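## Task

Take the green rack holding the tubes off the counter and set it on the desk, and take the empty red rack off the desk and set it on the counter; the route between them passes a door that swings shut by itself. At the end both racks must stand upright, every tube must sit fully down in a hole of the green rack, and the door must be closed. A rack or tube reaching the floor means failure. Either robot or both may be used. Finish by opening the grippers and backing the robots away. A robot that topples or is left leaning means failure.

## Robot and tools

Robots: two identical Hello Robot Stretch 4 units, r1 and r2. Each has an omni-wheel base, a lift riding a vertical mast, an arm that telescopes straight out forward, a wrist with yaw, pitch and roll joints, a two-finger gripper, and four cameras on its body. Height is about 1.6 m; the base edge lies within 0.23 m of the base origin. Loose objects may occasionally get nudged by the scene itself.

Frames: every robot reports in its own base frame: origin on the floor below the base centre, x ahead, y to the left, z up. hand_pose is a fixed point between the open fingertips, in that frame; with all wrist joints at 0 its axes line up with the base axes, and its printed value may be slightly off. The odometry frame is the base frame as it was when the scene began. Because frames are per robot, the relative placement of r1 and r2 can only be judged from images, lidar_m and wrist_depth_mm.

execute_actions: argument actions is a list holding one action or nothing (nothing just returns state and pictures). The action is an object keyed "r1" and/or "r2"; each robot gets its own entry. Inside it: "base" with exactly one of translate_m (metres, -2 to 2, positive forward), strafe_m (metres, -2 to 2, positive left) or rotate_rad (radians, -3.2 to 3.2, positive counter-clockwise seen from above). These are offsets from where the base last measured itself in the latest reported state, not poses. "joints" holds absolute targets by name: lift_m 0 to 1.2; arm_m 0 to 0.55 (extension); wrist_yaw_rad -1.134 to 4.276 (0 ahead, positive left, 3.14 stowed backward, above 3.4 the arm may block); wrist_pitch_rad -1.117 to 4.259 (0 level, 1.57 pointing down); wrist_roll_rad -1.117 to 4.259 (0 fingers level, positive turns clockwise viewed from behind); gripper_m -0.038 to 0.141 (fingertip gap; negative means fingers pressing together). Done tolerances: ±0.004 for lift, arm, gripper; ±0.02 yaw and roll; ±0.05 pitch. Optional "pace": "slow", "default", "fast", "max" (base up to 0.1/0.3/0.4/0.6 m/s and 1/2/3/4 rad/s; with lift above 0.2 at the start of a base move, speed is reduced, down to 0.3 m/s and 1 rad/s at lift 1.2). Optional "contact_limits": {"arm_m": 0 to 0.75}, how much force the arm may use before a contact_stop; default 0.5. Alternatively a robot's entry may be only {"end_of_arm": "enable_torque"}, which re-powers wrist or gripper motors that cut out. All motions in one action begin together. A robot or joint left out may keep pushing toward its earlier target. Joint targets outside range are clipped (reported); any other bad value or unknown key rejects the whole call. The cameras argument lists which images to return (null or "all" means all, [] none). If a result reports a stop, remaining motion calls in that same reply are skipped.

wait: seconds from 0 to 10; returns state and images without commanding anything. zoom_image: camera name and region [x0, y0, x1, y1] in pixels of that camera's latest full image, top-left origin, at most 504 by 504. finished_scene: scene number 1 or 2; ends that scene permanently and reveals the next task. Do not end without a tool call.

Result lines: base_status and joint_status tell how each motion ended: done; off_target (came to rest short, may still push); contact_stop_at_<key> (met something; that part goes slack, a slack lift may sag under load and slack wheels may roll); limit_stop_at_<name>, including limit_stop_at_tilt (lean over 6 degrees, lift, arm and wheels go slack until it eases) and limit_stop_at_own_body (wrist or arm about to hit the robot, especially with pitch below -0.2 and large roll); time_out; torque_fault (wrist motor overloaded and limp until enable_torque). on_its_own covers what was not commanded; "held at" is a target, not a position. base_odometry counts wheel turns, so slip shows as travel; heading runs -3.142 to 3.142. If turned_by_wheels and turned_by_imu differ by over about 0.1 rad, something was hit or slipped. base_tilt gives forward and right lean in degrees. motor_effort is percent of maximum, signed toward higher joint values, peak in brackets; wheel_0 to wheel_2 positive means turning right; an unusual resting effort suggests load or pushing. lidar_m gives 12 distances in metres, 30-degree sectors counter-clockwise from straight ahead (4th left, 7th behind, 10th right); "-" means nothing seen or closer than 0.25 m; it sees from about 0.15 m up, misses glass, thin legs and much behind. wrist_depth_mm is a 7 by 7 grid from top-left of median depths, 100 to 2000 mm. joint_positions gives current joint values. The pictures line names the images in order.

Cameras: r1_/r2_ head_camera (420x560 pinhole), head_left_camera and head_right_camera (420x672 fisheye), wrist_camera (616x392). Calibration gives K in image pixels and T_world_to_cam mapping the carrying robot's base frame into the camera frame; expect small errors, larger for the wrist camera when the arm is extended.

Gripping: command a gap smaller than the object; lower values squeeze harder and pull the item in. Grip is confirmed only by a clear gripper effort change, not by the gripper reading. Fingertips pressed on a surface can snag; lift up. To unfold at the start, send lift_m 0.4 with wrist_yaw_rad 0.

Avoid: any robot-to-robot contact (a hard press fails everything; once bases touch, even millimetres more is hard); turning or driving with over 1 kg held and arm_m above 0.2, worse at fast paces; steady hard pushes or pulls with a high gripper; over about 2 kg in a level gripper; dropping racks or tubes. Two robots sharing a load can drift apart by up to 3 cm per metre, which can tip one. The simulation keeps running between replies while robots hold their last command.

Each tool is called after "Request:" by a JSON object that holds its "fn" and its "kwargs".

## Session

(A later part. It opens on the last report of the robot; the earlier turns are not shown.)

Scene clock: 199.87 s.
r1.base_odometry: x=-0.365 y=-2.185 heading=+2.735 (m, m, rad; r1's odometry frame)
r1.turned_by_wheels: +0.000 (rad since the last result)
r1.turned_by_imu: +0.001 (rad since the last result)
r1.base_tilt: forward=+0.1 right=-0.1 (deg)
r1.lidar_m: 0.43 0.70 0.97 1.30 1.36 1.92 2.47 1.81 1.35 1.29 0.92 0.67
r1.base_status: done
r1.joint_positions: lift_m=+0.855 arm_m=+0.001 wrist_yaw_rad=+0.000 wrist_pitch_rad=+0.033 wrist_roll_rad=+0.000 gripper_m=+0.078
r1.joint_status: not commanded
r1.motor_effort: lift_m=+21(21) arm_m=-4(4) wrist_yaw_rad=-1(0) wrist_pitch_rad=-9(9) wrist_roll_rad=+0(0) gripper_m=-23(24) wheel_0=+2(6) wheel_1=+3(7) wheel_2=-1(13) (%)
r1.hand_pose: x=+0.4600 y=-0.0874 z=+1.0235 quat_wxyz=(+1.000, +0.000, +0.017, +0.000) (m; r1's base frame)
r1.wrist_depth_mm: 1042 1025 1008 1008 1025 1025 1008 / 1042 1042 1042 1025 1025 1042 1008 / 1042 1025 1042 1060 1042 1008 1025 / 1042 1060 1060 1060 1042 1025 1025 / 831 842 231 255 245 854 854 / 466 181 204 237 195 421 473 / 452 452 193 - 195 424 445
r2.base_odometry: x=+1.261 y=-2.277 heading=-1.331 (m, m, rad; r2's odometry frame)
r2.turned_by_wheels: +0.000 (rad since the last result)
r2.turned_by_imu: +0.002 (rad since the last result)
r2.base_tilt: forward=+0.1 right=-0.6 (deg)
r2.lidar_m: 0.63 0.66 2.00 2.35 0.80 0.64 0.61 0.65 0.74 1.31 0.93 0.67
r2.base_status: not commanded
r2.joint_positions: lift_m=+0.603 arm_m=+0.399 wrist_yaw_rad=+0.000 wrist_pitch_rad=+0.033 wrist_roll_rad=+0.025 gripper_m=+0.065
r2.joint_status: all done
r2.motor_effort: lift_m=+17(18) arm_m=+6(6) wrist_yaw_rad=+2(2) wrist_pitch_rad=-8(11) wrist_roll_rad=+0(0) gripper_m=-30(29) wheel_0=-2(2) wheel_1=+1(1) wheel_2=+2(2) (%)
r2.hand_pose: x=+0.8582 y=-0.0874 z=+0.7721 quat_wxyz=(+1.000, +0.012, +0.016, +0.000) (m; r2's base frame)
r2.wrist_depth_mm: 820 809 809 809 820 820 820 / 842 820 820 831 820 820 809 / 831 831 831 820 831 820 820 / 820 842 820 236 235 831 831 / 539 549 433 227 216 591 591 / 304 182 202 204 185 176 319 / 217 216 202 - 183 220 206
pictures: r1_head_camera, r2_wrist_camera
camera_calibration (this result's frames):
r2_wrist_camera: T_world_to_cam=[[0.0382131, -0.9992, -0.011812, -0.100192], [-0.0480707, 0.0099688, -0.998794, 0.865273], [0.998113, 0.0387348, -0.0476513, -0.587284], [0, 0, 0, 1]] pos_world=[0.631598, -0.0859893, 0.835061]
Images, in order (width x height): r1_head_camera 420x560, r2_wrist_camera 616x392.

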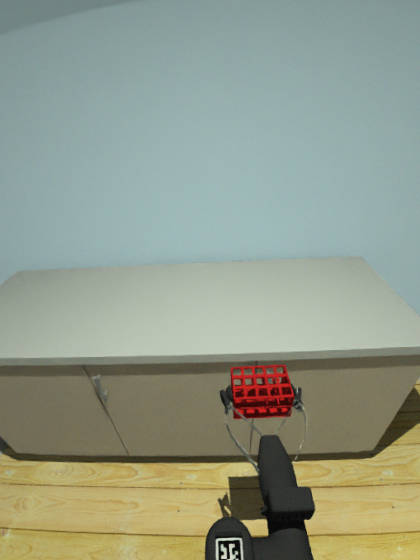

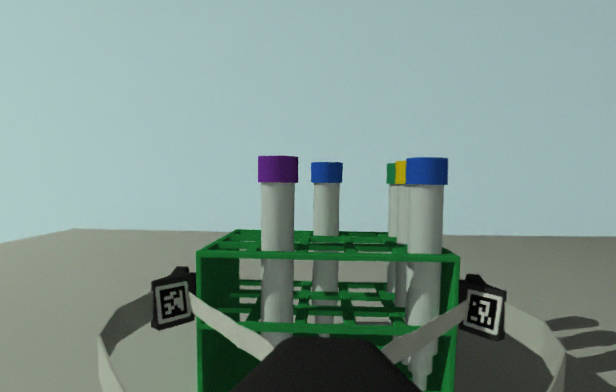

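Request:
{"fn": "execute_actions", "kwargs": {"actions": [{"r1":{"joints":{"arm_m":0.40,"lift_m":0.83},"pace":"slow"},"r2":{"joints":{"lift_m":0.601},"pace":"slow"}}], "cameras": []}}

Request:
{"fn": "execute_actions", "kwargs": {"actions": [{"r1":{"joints":{"lift_m":0.799},"pace":"slow"},"r2":{"joints":{"gripper_m":0.141},"pace":"slow"}}], "cameras": ["r1_wrist_camera","r2_wrist_camera","r2_head_camera"]}}

Scene clock: 207.43 s.
r1.base_odometry: x=-0.365 y=-2.185 heading=+2.735 (m, m, rad; r1's odometry frame)
r1.turned_by_wheels: +0.000 (rad since the last result)
r1.turned_by_imu: +0.001 (rad since the last result)
r1.base_tilt: forward=+0.1 right=+0.0 (deg)
r1.lidar_m: 0.66 0.69 0.96 1.30 1.36 1.91 2.47 1.81 1.33 1.28 0.91 0.68
r1.base_status: not commanded
r1.joint_positions: lift_m=+0.830 arm_m=+0.399 wrist_yaw_rad=+0.000 wrist_pitch_rad=+0.033 wrist_roll_rad=+0.000 gripper_m=+0.078
r1.joint_status: all done
r1.motor_effort: lift_m=+17(19) arm_m=+6(6) wrist_yaw_rad=-1(0) wrist_pitch_rad=-9(8) wrist_roll_rad=+1(0) gripper_m=-23(23) wheel_0=+3(2) wheel_1=+3(3) wheel_2=-1(1) (%)
r1.hand_pose: x=+0.8582 y=-0.0874 z=+0.9988 quat_wxyz=(+1.000, +0.000, +0.017, +0.000) (m; r1's base frame)
r1.wrist_depth_mm: 647 647 647 640 640 634 634 / 654 647 647 640 647 640 647 / 647 647 654 654 647 640 640 / 661 654 654 647 654 654 654 / 668 661 231 255 245 654 654 / 394 180 204 238 195 342 399 / 272 278 193 - 194 278 283
r2.base_odometry: x=+1.261 y=-2.277 heading=-1.331 (m, m, rad; r2's odometry frame)
r2.turned_by_wheels: +0.000 (rad since the last result)
r2.turned_by_imu: +0.002 (rad since the last result)
r2.base_tilt: forward=+0.1 right=-0.6 (deg)
r2.lidar_m: 0.64 0.67 2.00 2.35 0.81 0.64 0.60 0.65 0.76 1.32 0.92 0.67
r2.base_status: not commanded
r2.joint_positions: lift_m=+0.601 arm_m=+0.399 wrist_yaw_rad=+0.000 wrist_pitch_rad=+0.030 wrist_roll_rad=+0.025 gripper_m=+0.065
r2.joint_status: all done
r2.motor_effort: lift_m=+16(18) arm_m=+6(6) wrist_yaw_rad=+2(2) wrist_pitch_rad=+0(7) wrist_roll_rad=+0(0) gripper_m=-28(27) wheel_0=-1(2) wheel_1=+1(1) wheel_2=+2(2) (%)
r2.hand_pose: x=+0.8582 y=-0.0874 z=+0.7709 quat_wxyz=(+1.000, +0.012, +0.015, +0.000) (m; r2's base frame)
r2.wrist_depth_mm: 831 820 809 820 820 831 798 / 820 831 831 820 820 820 809 / 820 842 831 820 820 842 820 / 842 831 820 236 236 831 820 / 539 554 433 225 216 597 591 / 303 182 201 203 185 176 322 / 216 216 202 - 183 219 206
pictures: none
No camera images: the call's "cameras" was empty. Leave "cameras" out to get every camera's image.

Scene clock: 211.17 s.
r1.base_odometry: x=-0.365 y=-2.185 heading=+2.735 (m, m, rad; r1's odometry frame)
r1.turned_by_wheels: +0.000 (rad since the last result)
r1.turned_by_imu: +0.000 (rad since the last result)
r1.base_tilt: forward=+0.1 right=-0.1 (deg)
r1.lidar_m: 0.66 0.67 0.97 1.30 1.37 1.91 2.48 1.83 1.34 1.29 0.92 0.67
r1.base_status: not commanded
r1.joint_positions: lift_m=+0.799 arm_m=+0.399 wrist_yaw_rad=+0.000 wrist_pitch_rad=+0.033 wrist_roll_rad=+0.000 gripper_m=+0.078
r1.joint_status: all done
r1.motor_effort: lift_m=+17(21) arm_m=+6(6) wrist_yaw_rad=+0(1) wrist_pitch_rad=-8(9) wrist_roll_rad=+0(0) gripper_m=-23(23) wheel_0=+2(3) wheel_1=+3(4) wheel_2=-1(1) (%)
r1.hand_pose: x=+0.8582 y=-0.0874 z=+0.9678 quat_wxyz=(+1.000, +0.000, +0.017, +0.000) (m; r1's base frame)
r1.wrist_depth_mm: 640 640 640 640 640 634 634 / 647 647 647 640 640 640 634 / 654 654 647 647 640 640 647 / 661 654 654 654 647 647 647 / 554 564 231 256 245 564 559 / 310 181 204 237 195 268 314 / 214 218 193 - 194 220 230
r2.base_odometry: x=+1.261 y=-2.277 heading=-1.331 (m, m, rad; r2's odometry frame)
r2.turned_by_wheels: +0.000 (rad since the last result)
r2.turned_by_imu: +0.001 (rad since the last result)
r2.base_tilt: forward=+0.1 right=-0.6 (deg)
r2.lidar_m: 0.64 0.66 1.99 2.35 0.80 0.63 0.60 0.65 0.78 1.30 0.93 0.67
r2.base_status: not commanded
r2.joint_positions: lift_m=+0.601 arm_m=+0.399 wrist_yaw_rad=+0.000 wrist_pitch_rad=+0.032 wrist_roll_rad=+0.025 gripper_m=+0.141
r2.joint_status: all done
r2.motor_effort: lift_m=+17(17) arm_m=+6(6) wrist_yaw_rad=+2(2) wrist_pitch_rad=-6(6) wrist_roll_rad=+0(0) gripper_m=+2(27) wheel_0=-2(2) wheel_1=+1(1) wheel_2=+2(2) (%)
r2.hand_pose: x=+0.8582 y=-0.0874 z=+0.7703 quat_wxyz=(+1.000, +0.012, +0.016, +0.000) (m; r2's base frame)
r2.wrist_depth_mm: 820 831 831 820 809 798 809 / 831 820 820 820 820 820 798 / 831 831 831 809 820 809 820 / 842 842 820 255 809 820 831 / 525 544 274 218 217 580 591 / 298 279 211 202 200 198 314 / 213 211 211 - 204 217 229
pictures: r1_wrist_camera, r2_head_camera, r2_wrist_camera
camera_calibration (this result's frames):
r1_wrist_camera: T_world_to_cam=[[-0.00854319, -0.999643, 0.0253018, -0.115305], [-0.0228464, -0.025101, -0.999424, 1.04059], [0.999702, -0.00911632, -0.0226238, -0.611392], [0, 0, 0, 1]] pos_world=[0.633998, -0.094718, 1.02908]
r2_wrist_camera: T_world_to_cam=[[0.038191, -0.999201, -0.011787, -0.100222], [-0.0474017, 0.00997081, -0.998826, 0.862937], [0.998146, 0.0387049, -0.046983, -0.587919], [0, 0, 0, 1]] pos_world=[0.631561, -0.0859912, 0.833121]
Images, in order (width x height): r1_wrist_camera 616x392, r2_head_camera 420x560, r2_wrist_camera 616x392.

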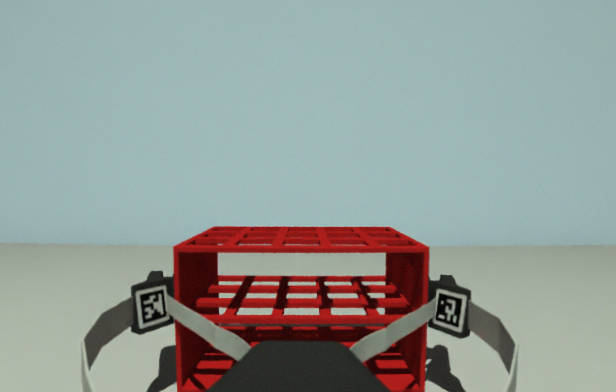

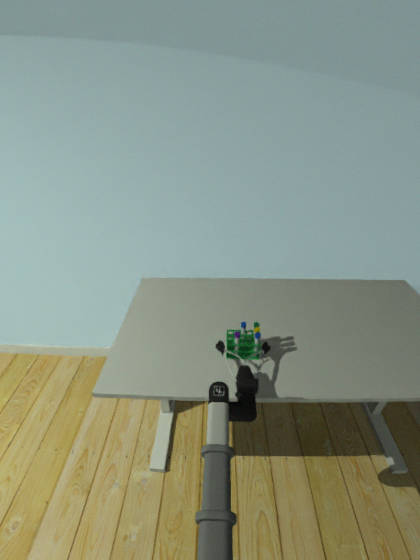

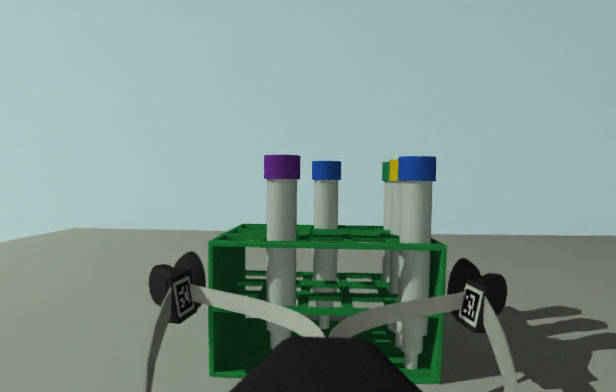

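Request:
{"fn": "execute_actions", "kwargs": {"actions": [{"r1":{"joints":{"lift_m":0.794},"pace":"slow"},"r2":{"joints":{"arm_m":0.25,"lift_m":0.607},"pace":"slow"}}], "cameras": ["r2_wrist_camera"]}}

Scene clock: 215.40 s.
r1.base_odometry: x=-0.365 y=-2.185 heading=+2.735 (m, m, rad; r1's odometry frame)
r1.turned_by_wheels: +0.000 (rad since the last result)
r1.turned_by_imu: +0.000 (rad since the last result)
r1.base_tilt: forward=+0.2 right=-0.1 (deg)
r1.lidar_m: 0.66 0.68 0.96 1.30 1.39 1.93 2.46 1.80 1.34 1.30 0.91 0.68
r1.base_status: not commanded
r1.joint_positions: lift_m=+0.794 arm_m=+0.399 wrist_yaw_rad=+0.000 wrist_pitch_rad=+0.033 wrist_roll_rad=+0.000 gripper_m=+0.078
r1.joint_status: all done
r1.motor_effort: lift_m=+17(11) arm_m=+6(6) wrist_yaw_rad=-1(0) wrist_pitch_rad=-9(9) wrist_roll_rad=+0(0) gripper_m=-22(23) wheel_0=+2(3) wheel_1=+3(3) wheel_2=-1(1) (%)
r1.hand_pose: x=+0.8582 y=-0.0874 z=+0.9629 quat_wxyz=(+1.000, +0.000, +0.017, +0.000) (m; r1's base frame)
r1.wrist_depth_mm: 647 647 640 640 634 640 634 / 654 654 640 640 640 634 640 / 654 654 654 647 647 640 647 / 661 654 654 654 647 654 647 / 530 539 231 255 243 544 539 / 298 181 204 237 195 257 300 / 206 210 193 - 194 211 213
r2.base_odometry: x=+1.261 y=-2.277 heading=-1.331 (m, m, rad; r2's odometry frame)
r2.turned_by_wheels: +0.000 (rad since the last result)
r2.turned_by_imu: +0.001 (rad since the last result)
r2.base_tilt: forward=+0.1 right=-0.5 (deg)
r2.lidar_m: 0.64 0.67 2.00 2.37 0.79 0.66 0.60 0.65 0.75 1.31 0.91 0.69
r2.base_status: not commanded
r2.joint_positions: lift_m=+0.607 arm_m=+0.251 wrist_yaw_rad=+0.000 wrist_pitch_rad=+0.032 wrist_roll_rad=+0.025 gripper_m=+0.141
r2.joint_status: all done
r2.motor_effort: lift_m=+24(24) arm_m=-6(6) wrist_yaw_rad=+2(2) wrist_pitch_rad=-7(7) wrist_roll_rad=+0(0) gripper_m=+3(3) wheel_0=-2(1) wheel_1=+1(1) wheel_2=+2(2) (%)
r2.hand_pose: x=+0.7103 y=-0.0874 z=+0.7757 quat_wxyz=(+1.000, +0.012, +0.016, +0.000) (m; r2's base frame)
r2.wrist_depth_mm: 960 991 960 976 931 946 946 / 976 991 976 960 960 960 946 / 991 976 976 976 976 960 960 / 991 976 976 991 976 976 991 / 554 564 574 402 521 603 609 / 315 294 278 330 306 198 334 / 224 223 227 - 244 228 242
pictures: r2_wrist_camera
camera_calibration (this result's frames):
r2_wrist_camera: T_world_to_cam=[[0.0382336, -0.999199, -0.0117955, -0.0945211], [-0.0476281, 0.00996848, -0.998815, 0.861419], [0.998133, 0.0387501, -0.0472089, -0.439845], [0, 0, 0, 1]] pos_world=[0.483666, -0.0859884, 0.838519]
Images, in order (width x height): r2_wrist_camera 616x392.

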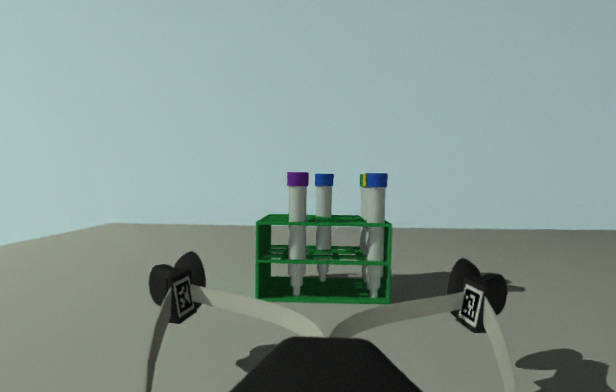

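Request:
{"fn": "zoom_image", "kwargs": {"camera": "r2_wrist_camera", "region": [240,160,410,320]}}

Request:
{"fn": "execute_actions", "kwargs": {"actions": [{"r1":{"joints":{"lift_m":0.791},"pace":"slow"},"r2":{"joints":{"arm_m":0.0}}}], "cameras": []}}

Region (240, 160, 410, 320) of r2_wrist_camera's 616x392 image, scaled by 2.965; it fills the top 474 rows of this view, and the rest is white.

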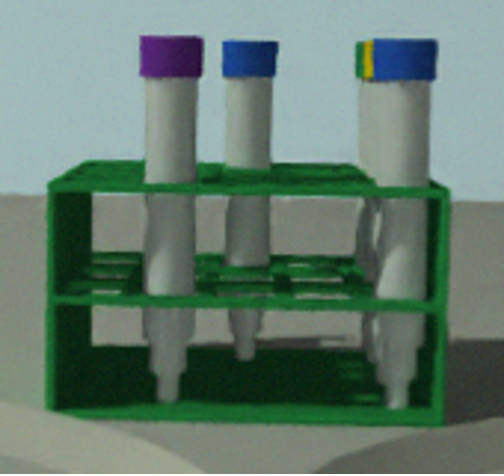

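Scene clock: 218.50 s.
r1.base_odometry: x=-0.365 y=-2.185 heading=+2.735 (m, m, rad; r1's odometry frame)
r1.turned_by_wheels: +0.000 (rad since the last result)
r1.turned_by_imu: +0.000 (rad since the last result)
r1.base_tilt: forward=+0.0 right=+0.0 (deg)
r1.lidar_m: 0.64 0.69 0.96 1.31 1.37 1.91 2.47 1.83 1.36 1.30 0.91 0.68
r1.base_status: not commanded
r1.joint_positions: lift_m=+0.791 arm_m=+0.399 wrist_yaw_rad=+0.000 wrist_pitch_rad=+0.030 wrist_roll_rad=+0.000 gripper_m=+0.078
r1.joint_status: all done
r1.motor_effort: lift_m=+16(14) arm_m=+6(6) wrist_yaw_rad=-1(1) wrist_pitch_rad=+0(9) wrist_roll_rad=+1(0) gripper_m=-23(23) wheel_0=+3(2) wheel_1=+4(3) wheel_2=-1(1) (%)
r1.hand_pose: x=+0.8583 y=-0.0874 z=+0.9608 quat_wxyz=(+1.000, +0.000, +0.015, +0.000) (m; r1's base frame)
r1.wrist_depth_mm: 654 640 640 640 634 634 627 / 654 640 654 640 634 640 634 / 654 647 654 654 647 647 640 / 661 654 654 661 647 654 654 / 535 544 237 256 255 554 544 / 296 181 204 236 193 255 300 / 204 208 192 - 193 208 213
r2.base_odometry: x=+1.261 y=-2.277 heading=-1.331 (m, m, rad; r2's odometry frame)
r2.turned_by_wheels: +0.000 (rad since the last result)
r2.turned_by_imu: +0.001 (rad since the last result)
r2.base_tilt: forward=+0.1 right=-0.6 (deg)
r2.lidar_m: 0.63 0.67 2.01 2.36 0.80 0.64 0.60 0.64 0.79 1.32 0.92 0.67
r2.base_status: not commanded
r2.joint_positions: lift_m=+0.607 arm_m=+0.001 wrist_yaw_rad=+0.000 wrist_pitch_rad=+0.033 wrist_roll_rad=+0.025 gripper_m=+0.141
r2.joint_status: all done
r2.motor_effort: lift_m=+24(24) arm_m=-6(7) wrist_yaw_rad=+3(2) wrist_pitch_rad=-8(7) wrist_roll_rad=+0(0) gripper_m=-3(7) wheel_0=-2(2) wheel_1=+1(1) wheel_2=+2(2) (%)
r2.hand_pose: x=+0.4605 y=-0.0875 z=+0.7756 quat_wxyz=(+1.000, +0.012, +0.016, +0.000) (m; r2's base frame)
r2.wrist_depth_mm: 1205 1205 1229 1205 1205 1229 1182 / 1229 1182 1205 1229 1205 1229 1182 / 1229 1229 1229 1205 1255 1182 1205 / 1205 1205 1229 1098 1205 1229 1229 / 569 585 591 591 615 621 621 / 1255 768 424 424 421 198 1229 / 1255 1255 1229 - 1255 1255 1205
pictures: none
No camera images: the call's "cameras" was empty. Leave "cameras" out to get every camera's image.

Request:
{"fn": "execute_actions", "kwargs": {"actions": [{"r1":{"joints":{"gripper_m":0.141},"pace":"slow"}}], "cameras": ["r1_wrist_camera"]}}

Request:
{"fn": "execute_actions", "kwargs": {"actions": [{"r1":{"joints":{"arm_m":0.0,"lift_m":0.798}}}]}}

Scene clock: 223.33 s.
r1.base_odometry: x=-0.365 y=-2.185 heading=+2.735 (m, m, rad; r1's odometry frame)
r1.turned_by_wheels: +0.000 (rad since the last result)
r1.turned_by_imu: +0.000 (rad since the last result)
r1.base_tilt: forward=+0.1 right=+0.0 (deg)
r1.lidar_m: 0.65 0.69 0.96 1.30 1.37 1.91 2.48 1.82 1.34 1.30 0.92 0.68
r1.base_status: not commanded
r1.joint_positions: lift_m=+0.791 arm_m=+0.399 wrist_yaw_rad=+0.000 wrist_pitch_rad=+0.032 wrist_roll_rad=+0.000 gripper_m=+0.141
r1.joint_status: all done
r1.motor_effort: lift_m=+17(16) arm_m=+6(6) wrist_yaw_rad=+0(1) wrist_pitch_rad=-5(6) wrist_roll_rad=+0(0) gripper_m=+0(24) wheel_0=+2(2) wheel_1=+3(3) wheel_2=-1(1) (%)
r1.hand_pose: x=+0.8582 y=-0.0874 z=+0.9602 quat_wxyz=(+1.000, +0.000, +0.016, +0.000) (m; r1's base frame)
r1.wrist_depth_mm: 640 654 640 640 634 640 634 / 647 647 640 647 627 647 634 / 654 654 647 647 647 647 647 / 654 661 654 654 654 647 640 / 521 535 262 410 257 535 530 / 290 251 228 229 208 253 296 / 208 206 203 - 203 207 210
r2.base_odometry: x=+1.261 y=-2.277 heading=-1.331 (m, m, rad; r2's odometry frame)
r2.turned_by_wheels: +0.000 (rad since the last result)
r2.turned_by_imu: +0.001 (rad since the last result)
r2.base_tilt: forward=+0.1 right=-0.6 (deg)
r2.lidar_m: 0.62 0.64 2.01 2.34 0.79 0.65 0.61 0.65 0.75 1.32 0.94 0.67
r2.base_status: not commanded
r2.joint_positions: lift_m=+0.607 arm_m=+0.001 wrist_yaw_rad=+0.000 wrist_pitch_rad=+0.033 wrist_roll_rad=+0.025 gripper_m=+0.141
r2.joint_status: not commanded
r2.motor_effort: lift_m=+24(24) arm_m=-6(6) wrist_yaw_rad=+2(3) wrist_pitch_rad=-7(7) wrist_roll_rad=+0(0) gripper_m=+0(2) wheel_0=-2(2) wheel_1=+1(1) wheel_2=+2(2) (%)
r2.hand_pose: x=+0.4605 y=-0.0875 z=+0.7756 quat_wxyz=(+1.000, +0.012, +0.016, +0.000) (m; r2's base frame)
r2.wrist_depth_mm: 1205 1205 1205 1182 1205 1205 1205 / 1255 1255 1229 1229 1205 1160 1182 / 1205 1229 1205 1229 1229 1205 1229 / 1229 1205 1229 1160 1205 1205 1229 / 559 585 597 591 603 615 627 / 1255 788 427 424 424 197 1229 / 1281 1255 1229 - 1229 1229 1255
pictures: r1_wrist_camera
camera_calibration (this result's frames):
r1_wrist_camera: T_world_to_cam=[[-0.00857404, -0.999643, 0.0252913, -0.115077], [-0.0216383, -0.0251008, -0.999451, 1.03199], [0.999729, -0.00911659, -0.0214154, -0.61276], [0, 0, 0, 1]] pos_world=[0.633938, -0.094718, 1.02121]
Images, in order (width x height): r1_wrist_camera 616x392.

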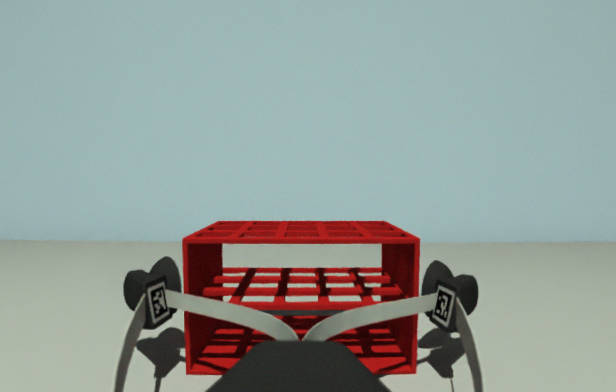

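Scene clock: 225.63 s.
r1.base_odometry: x=-0.365 y=-2.185 heading=+2.735 (m, m, rad; r1's odometry frame)
r1.turned_by_wheels: +0.000 (rad since the last result)
r1.turned_by_imu: +0.000 (rad since the last result)
r1.base_tilt: forward=+0.0 right=+0.0 (deg)
r1.lidar_m: 0.65 0.67 0.97 1.31 1.37 1.92 2.48 1.81 1.35 1.30 0.91 0.67
r1.base_status: not commanded
r1.joint_positions: lift_m=+0.798 arm_m=+0.001 wrist_yaw_rad=+0.000 wrist_pitch_rad=+0.032 wrist_roll_rad=+0.000 gripper_m=+0.141
r1.joint_status: all done
r1.motor_effort: lift_m=+22(20) arm_m=-5(6) wrist_yaw_rad=+0(2) wrist_pitch_rad=-6(6) wrist_roll_rad=+0(0) gripper_m=-1(1) wheel_0=+3(2) wheel_1=+3(4) wheel_2=-1(1) (%)
r1.hand_pose: x=+0.4602 y=-0.0875 z=+0.9667 quat_wxyz=(+1.000, +0.000, +0.016, +0.000) (m; r1's base frame)
r1.wrist_depth_mm: 1042 1042 1025 1025 1060 1025 1025 / 1025 1025 1025 1042 1025 1008 1025 / 1042 1042 1060 1025 1042 1042 1025 / 1042 1060 1042 1060 1042 1025 1042 / 564 574 580 585 585 580 569 / 449 430 427 424 424 424 424 / 455 452 449 - 449 449 445
r2.base_odometry: x=+1.261 y=-2.277 heading=-1.331 (m, m, rad; r2's odometry frame)
r2.turned_by_wheels: +0.000 (rad since the last result)
r2.turned_by_imu: +0.001 (rad since the last result)
r2.base_tilt: forward=+0.0 right=-0.5 (deg)
r2.lidar_m: 0.61 0.67 2.00 2.34 0.79 0.64 0.60 0.65 0.77 1.31 0.93 0.66
r2.base_status: not commanded
r2.joint_positions: lift_m=+0.607 arm_m=+0.001 wrist_yaw_rad=+0.000 wrist_pitch_rad=+0.033 wrist_roll_rad=+0.025 gripper_m=+0.141
r2.joint_status: not commanded
r2.motor_effort: lift_m=+24(24) arm_m=-6(6) wrist_yaw_rad=+2(2) wrist_pitch_rad=-7(7) wrist_roll_rad=+0(0) gripper_m=+2(3) wheel_0=-2(1) wheel_1=+1(1) wheel_2=+2(2) (%)
r2.hand_pose: x=+0.4605 y=-0.0875 z=+0.7756 quat_wxyz=(+1.000, +0.012, +0.016, +0.000) (m; r2's base frame)
r2.wrist_depth_mm: 1229 1205 1205 1229 1229 1205 1205 / 1255 1182 1205 1229 1205 1182 1182 / 1205 1229 1229 1182 1205 1229 1205 / 1229 1229 1229 1160 1205 1205 1205 / 564 580 597 597 621 615 627 / 1229 778 424 424 421 197 1229 / 1255 1255 1255 - 1229 1205 1205
pictures: r1_head_camera, r1_head_left_camera, r1_head_right_camera, r1_wrist_camera, r2_head_camera, r2_head_left_camera, r2_head_right_camera, r2_wrist_camera
camera_calibration (this result's frames):
r1_wrist_camera: T_world_to_cam=[[-0.00863451, -0.999643, 0.0252948, -0.118648], [-0.0220225, -0.0250995, -0.999442, 1.02999], [0.99972, -0.00918675, -0.0217979, -0.214324], [0, 0, 0, 1]] pos_world=[0.235923, -0.0947225, 1.02775]
r2_wrist_camera: T_world_to_cam=[[0.0380514, -0.999206, -0.0118072, -0.0849307], [-0.0479315, 0.00997707, -0.998801, 0.849565], [0.998126, 0.0385717, -0.0475138, -0.190296], [0, 0, 0, 1]] pos_world=[0.233892, -0.0859994, 0.838501]
Images, in order (width x height): r1_head_camera 420x560, r1_head_left_camera 420x672, r1_head_right_camera 420x672, r1_wrist_camera 616x392, r2_head_camera 420x560, r2_head_left_camera 420x672, r2_head_right_camera 420x672, r2_wrist_camera 616x392.

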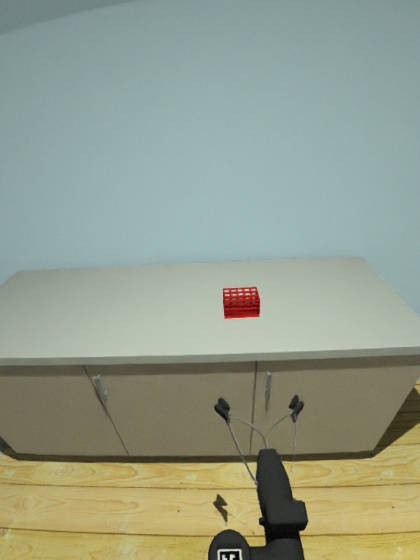

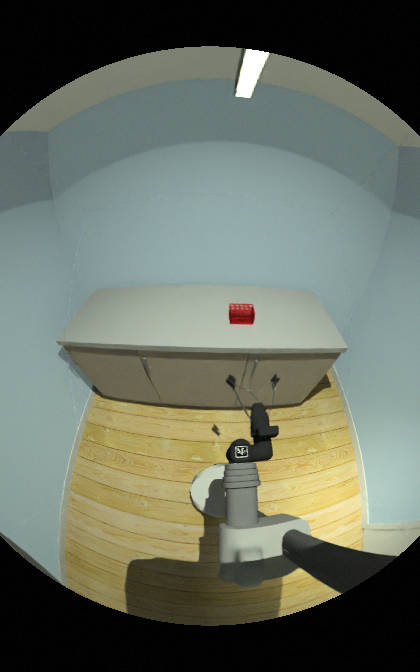

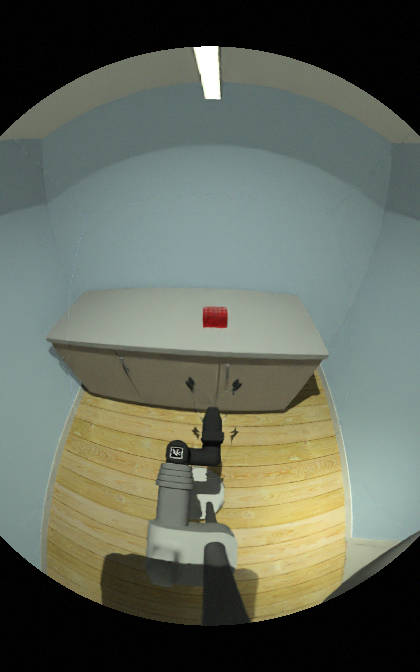

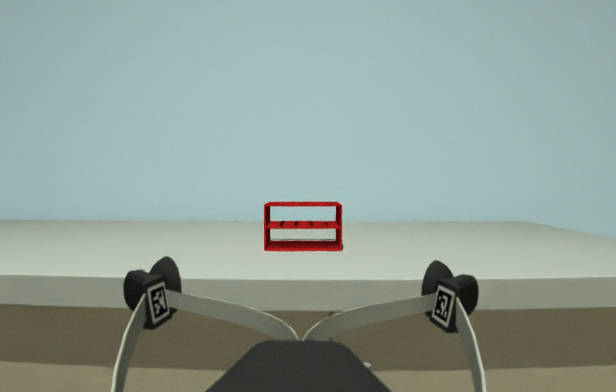

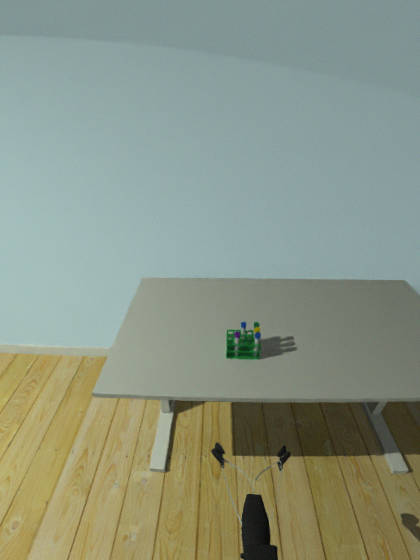

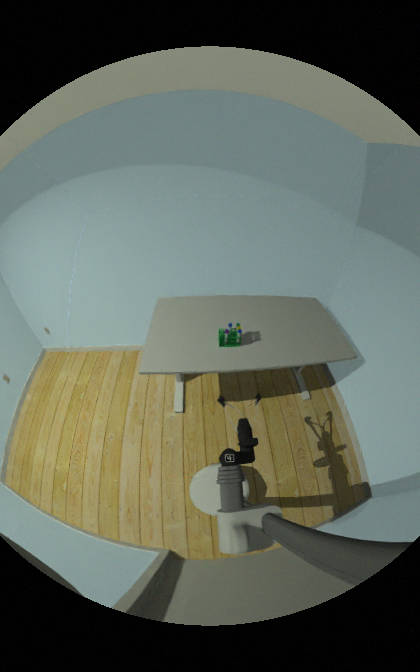

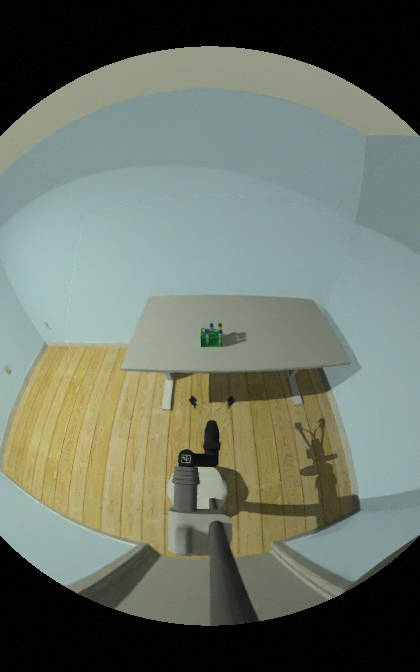

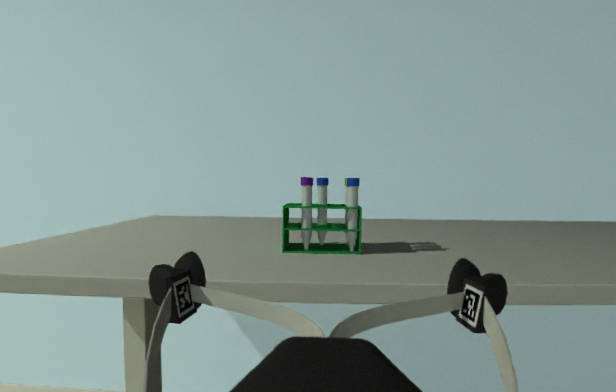

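Request:
{"fn": "finished_scene", "kwargs": {"scene": 2}}

The scene is finished: the task was done.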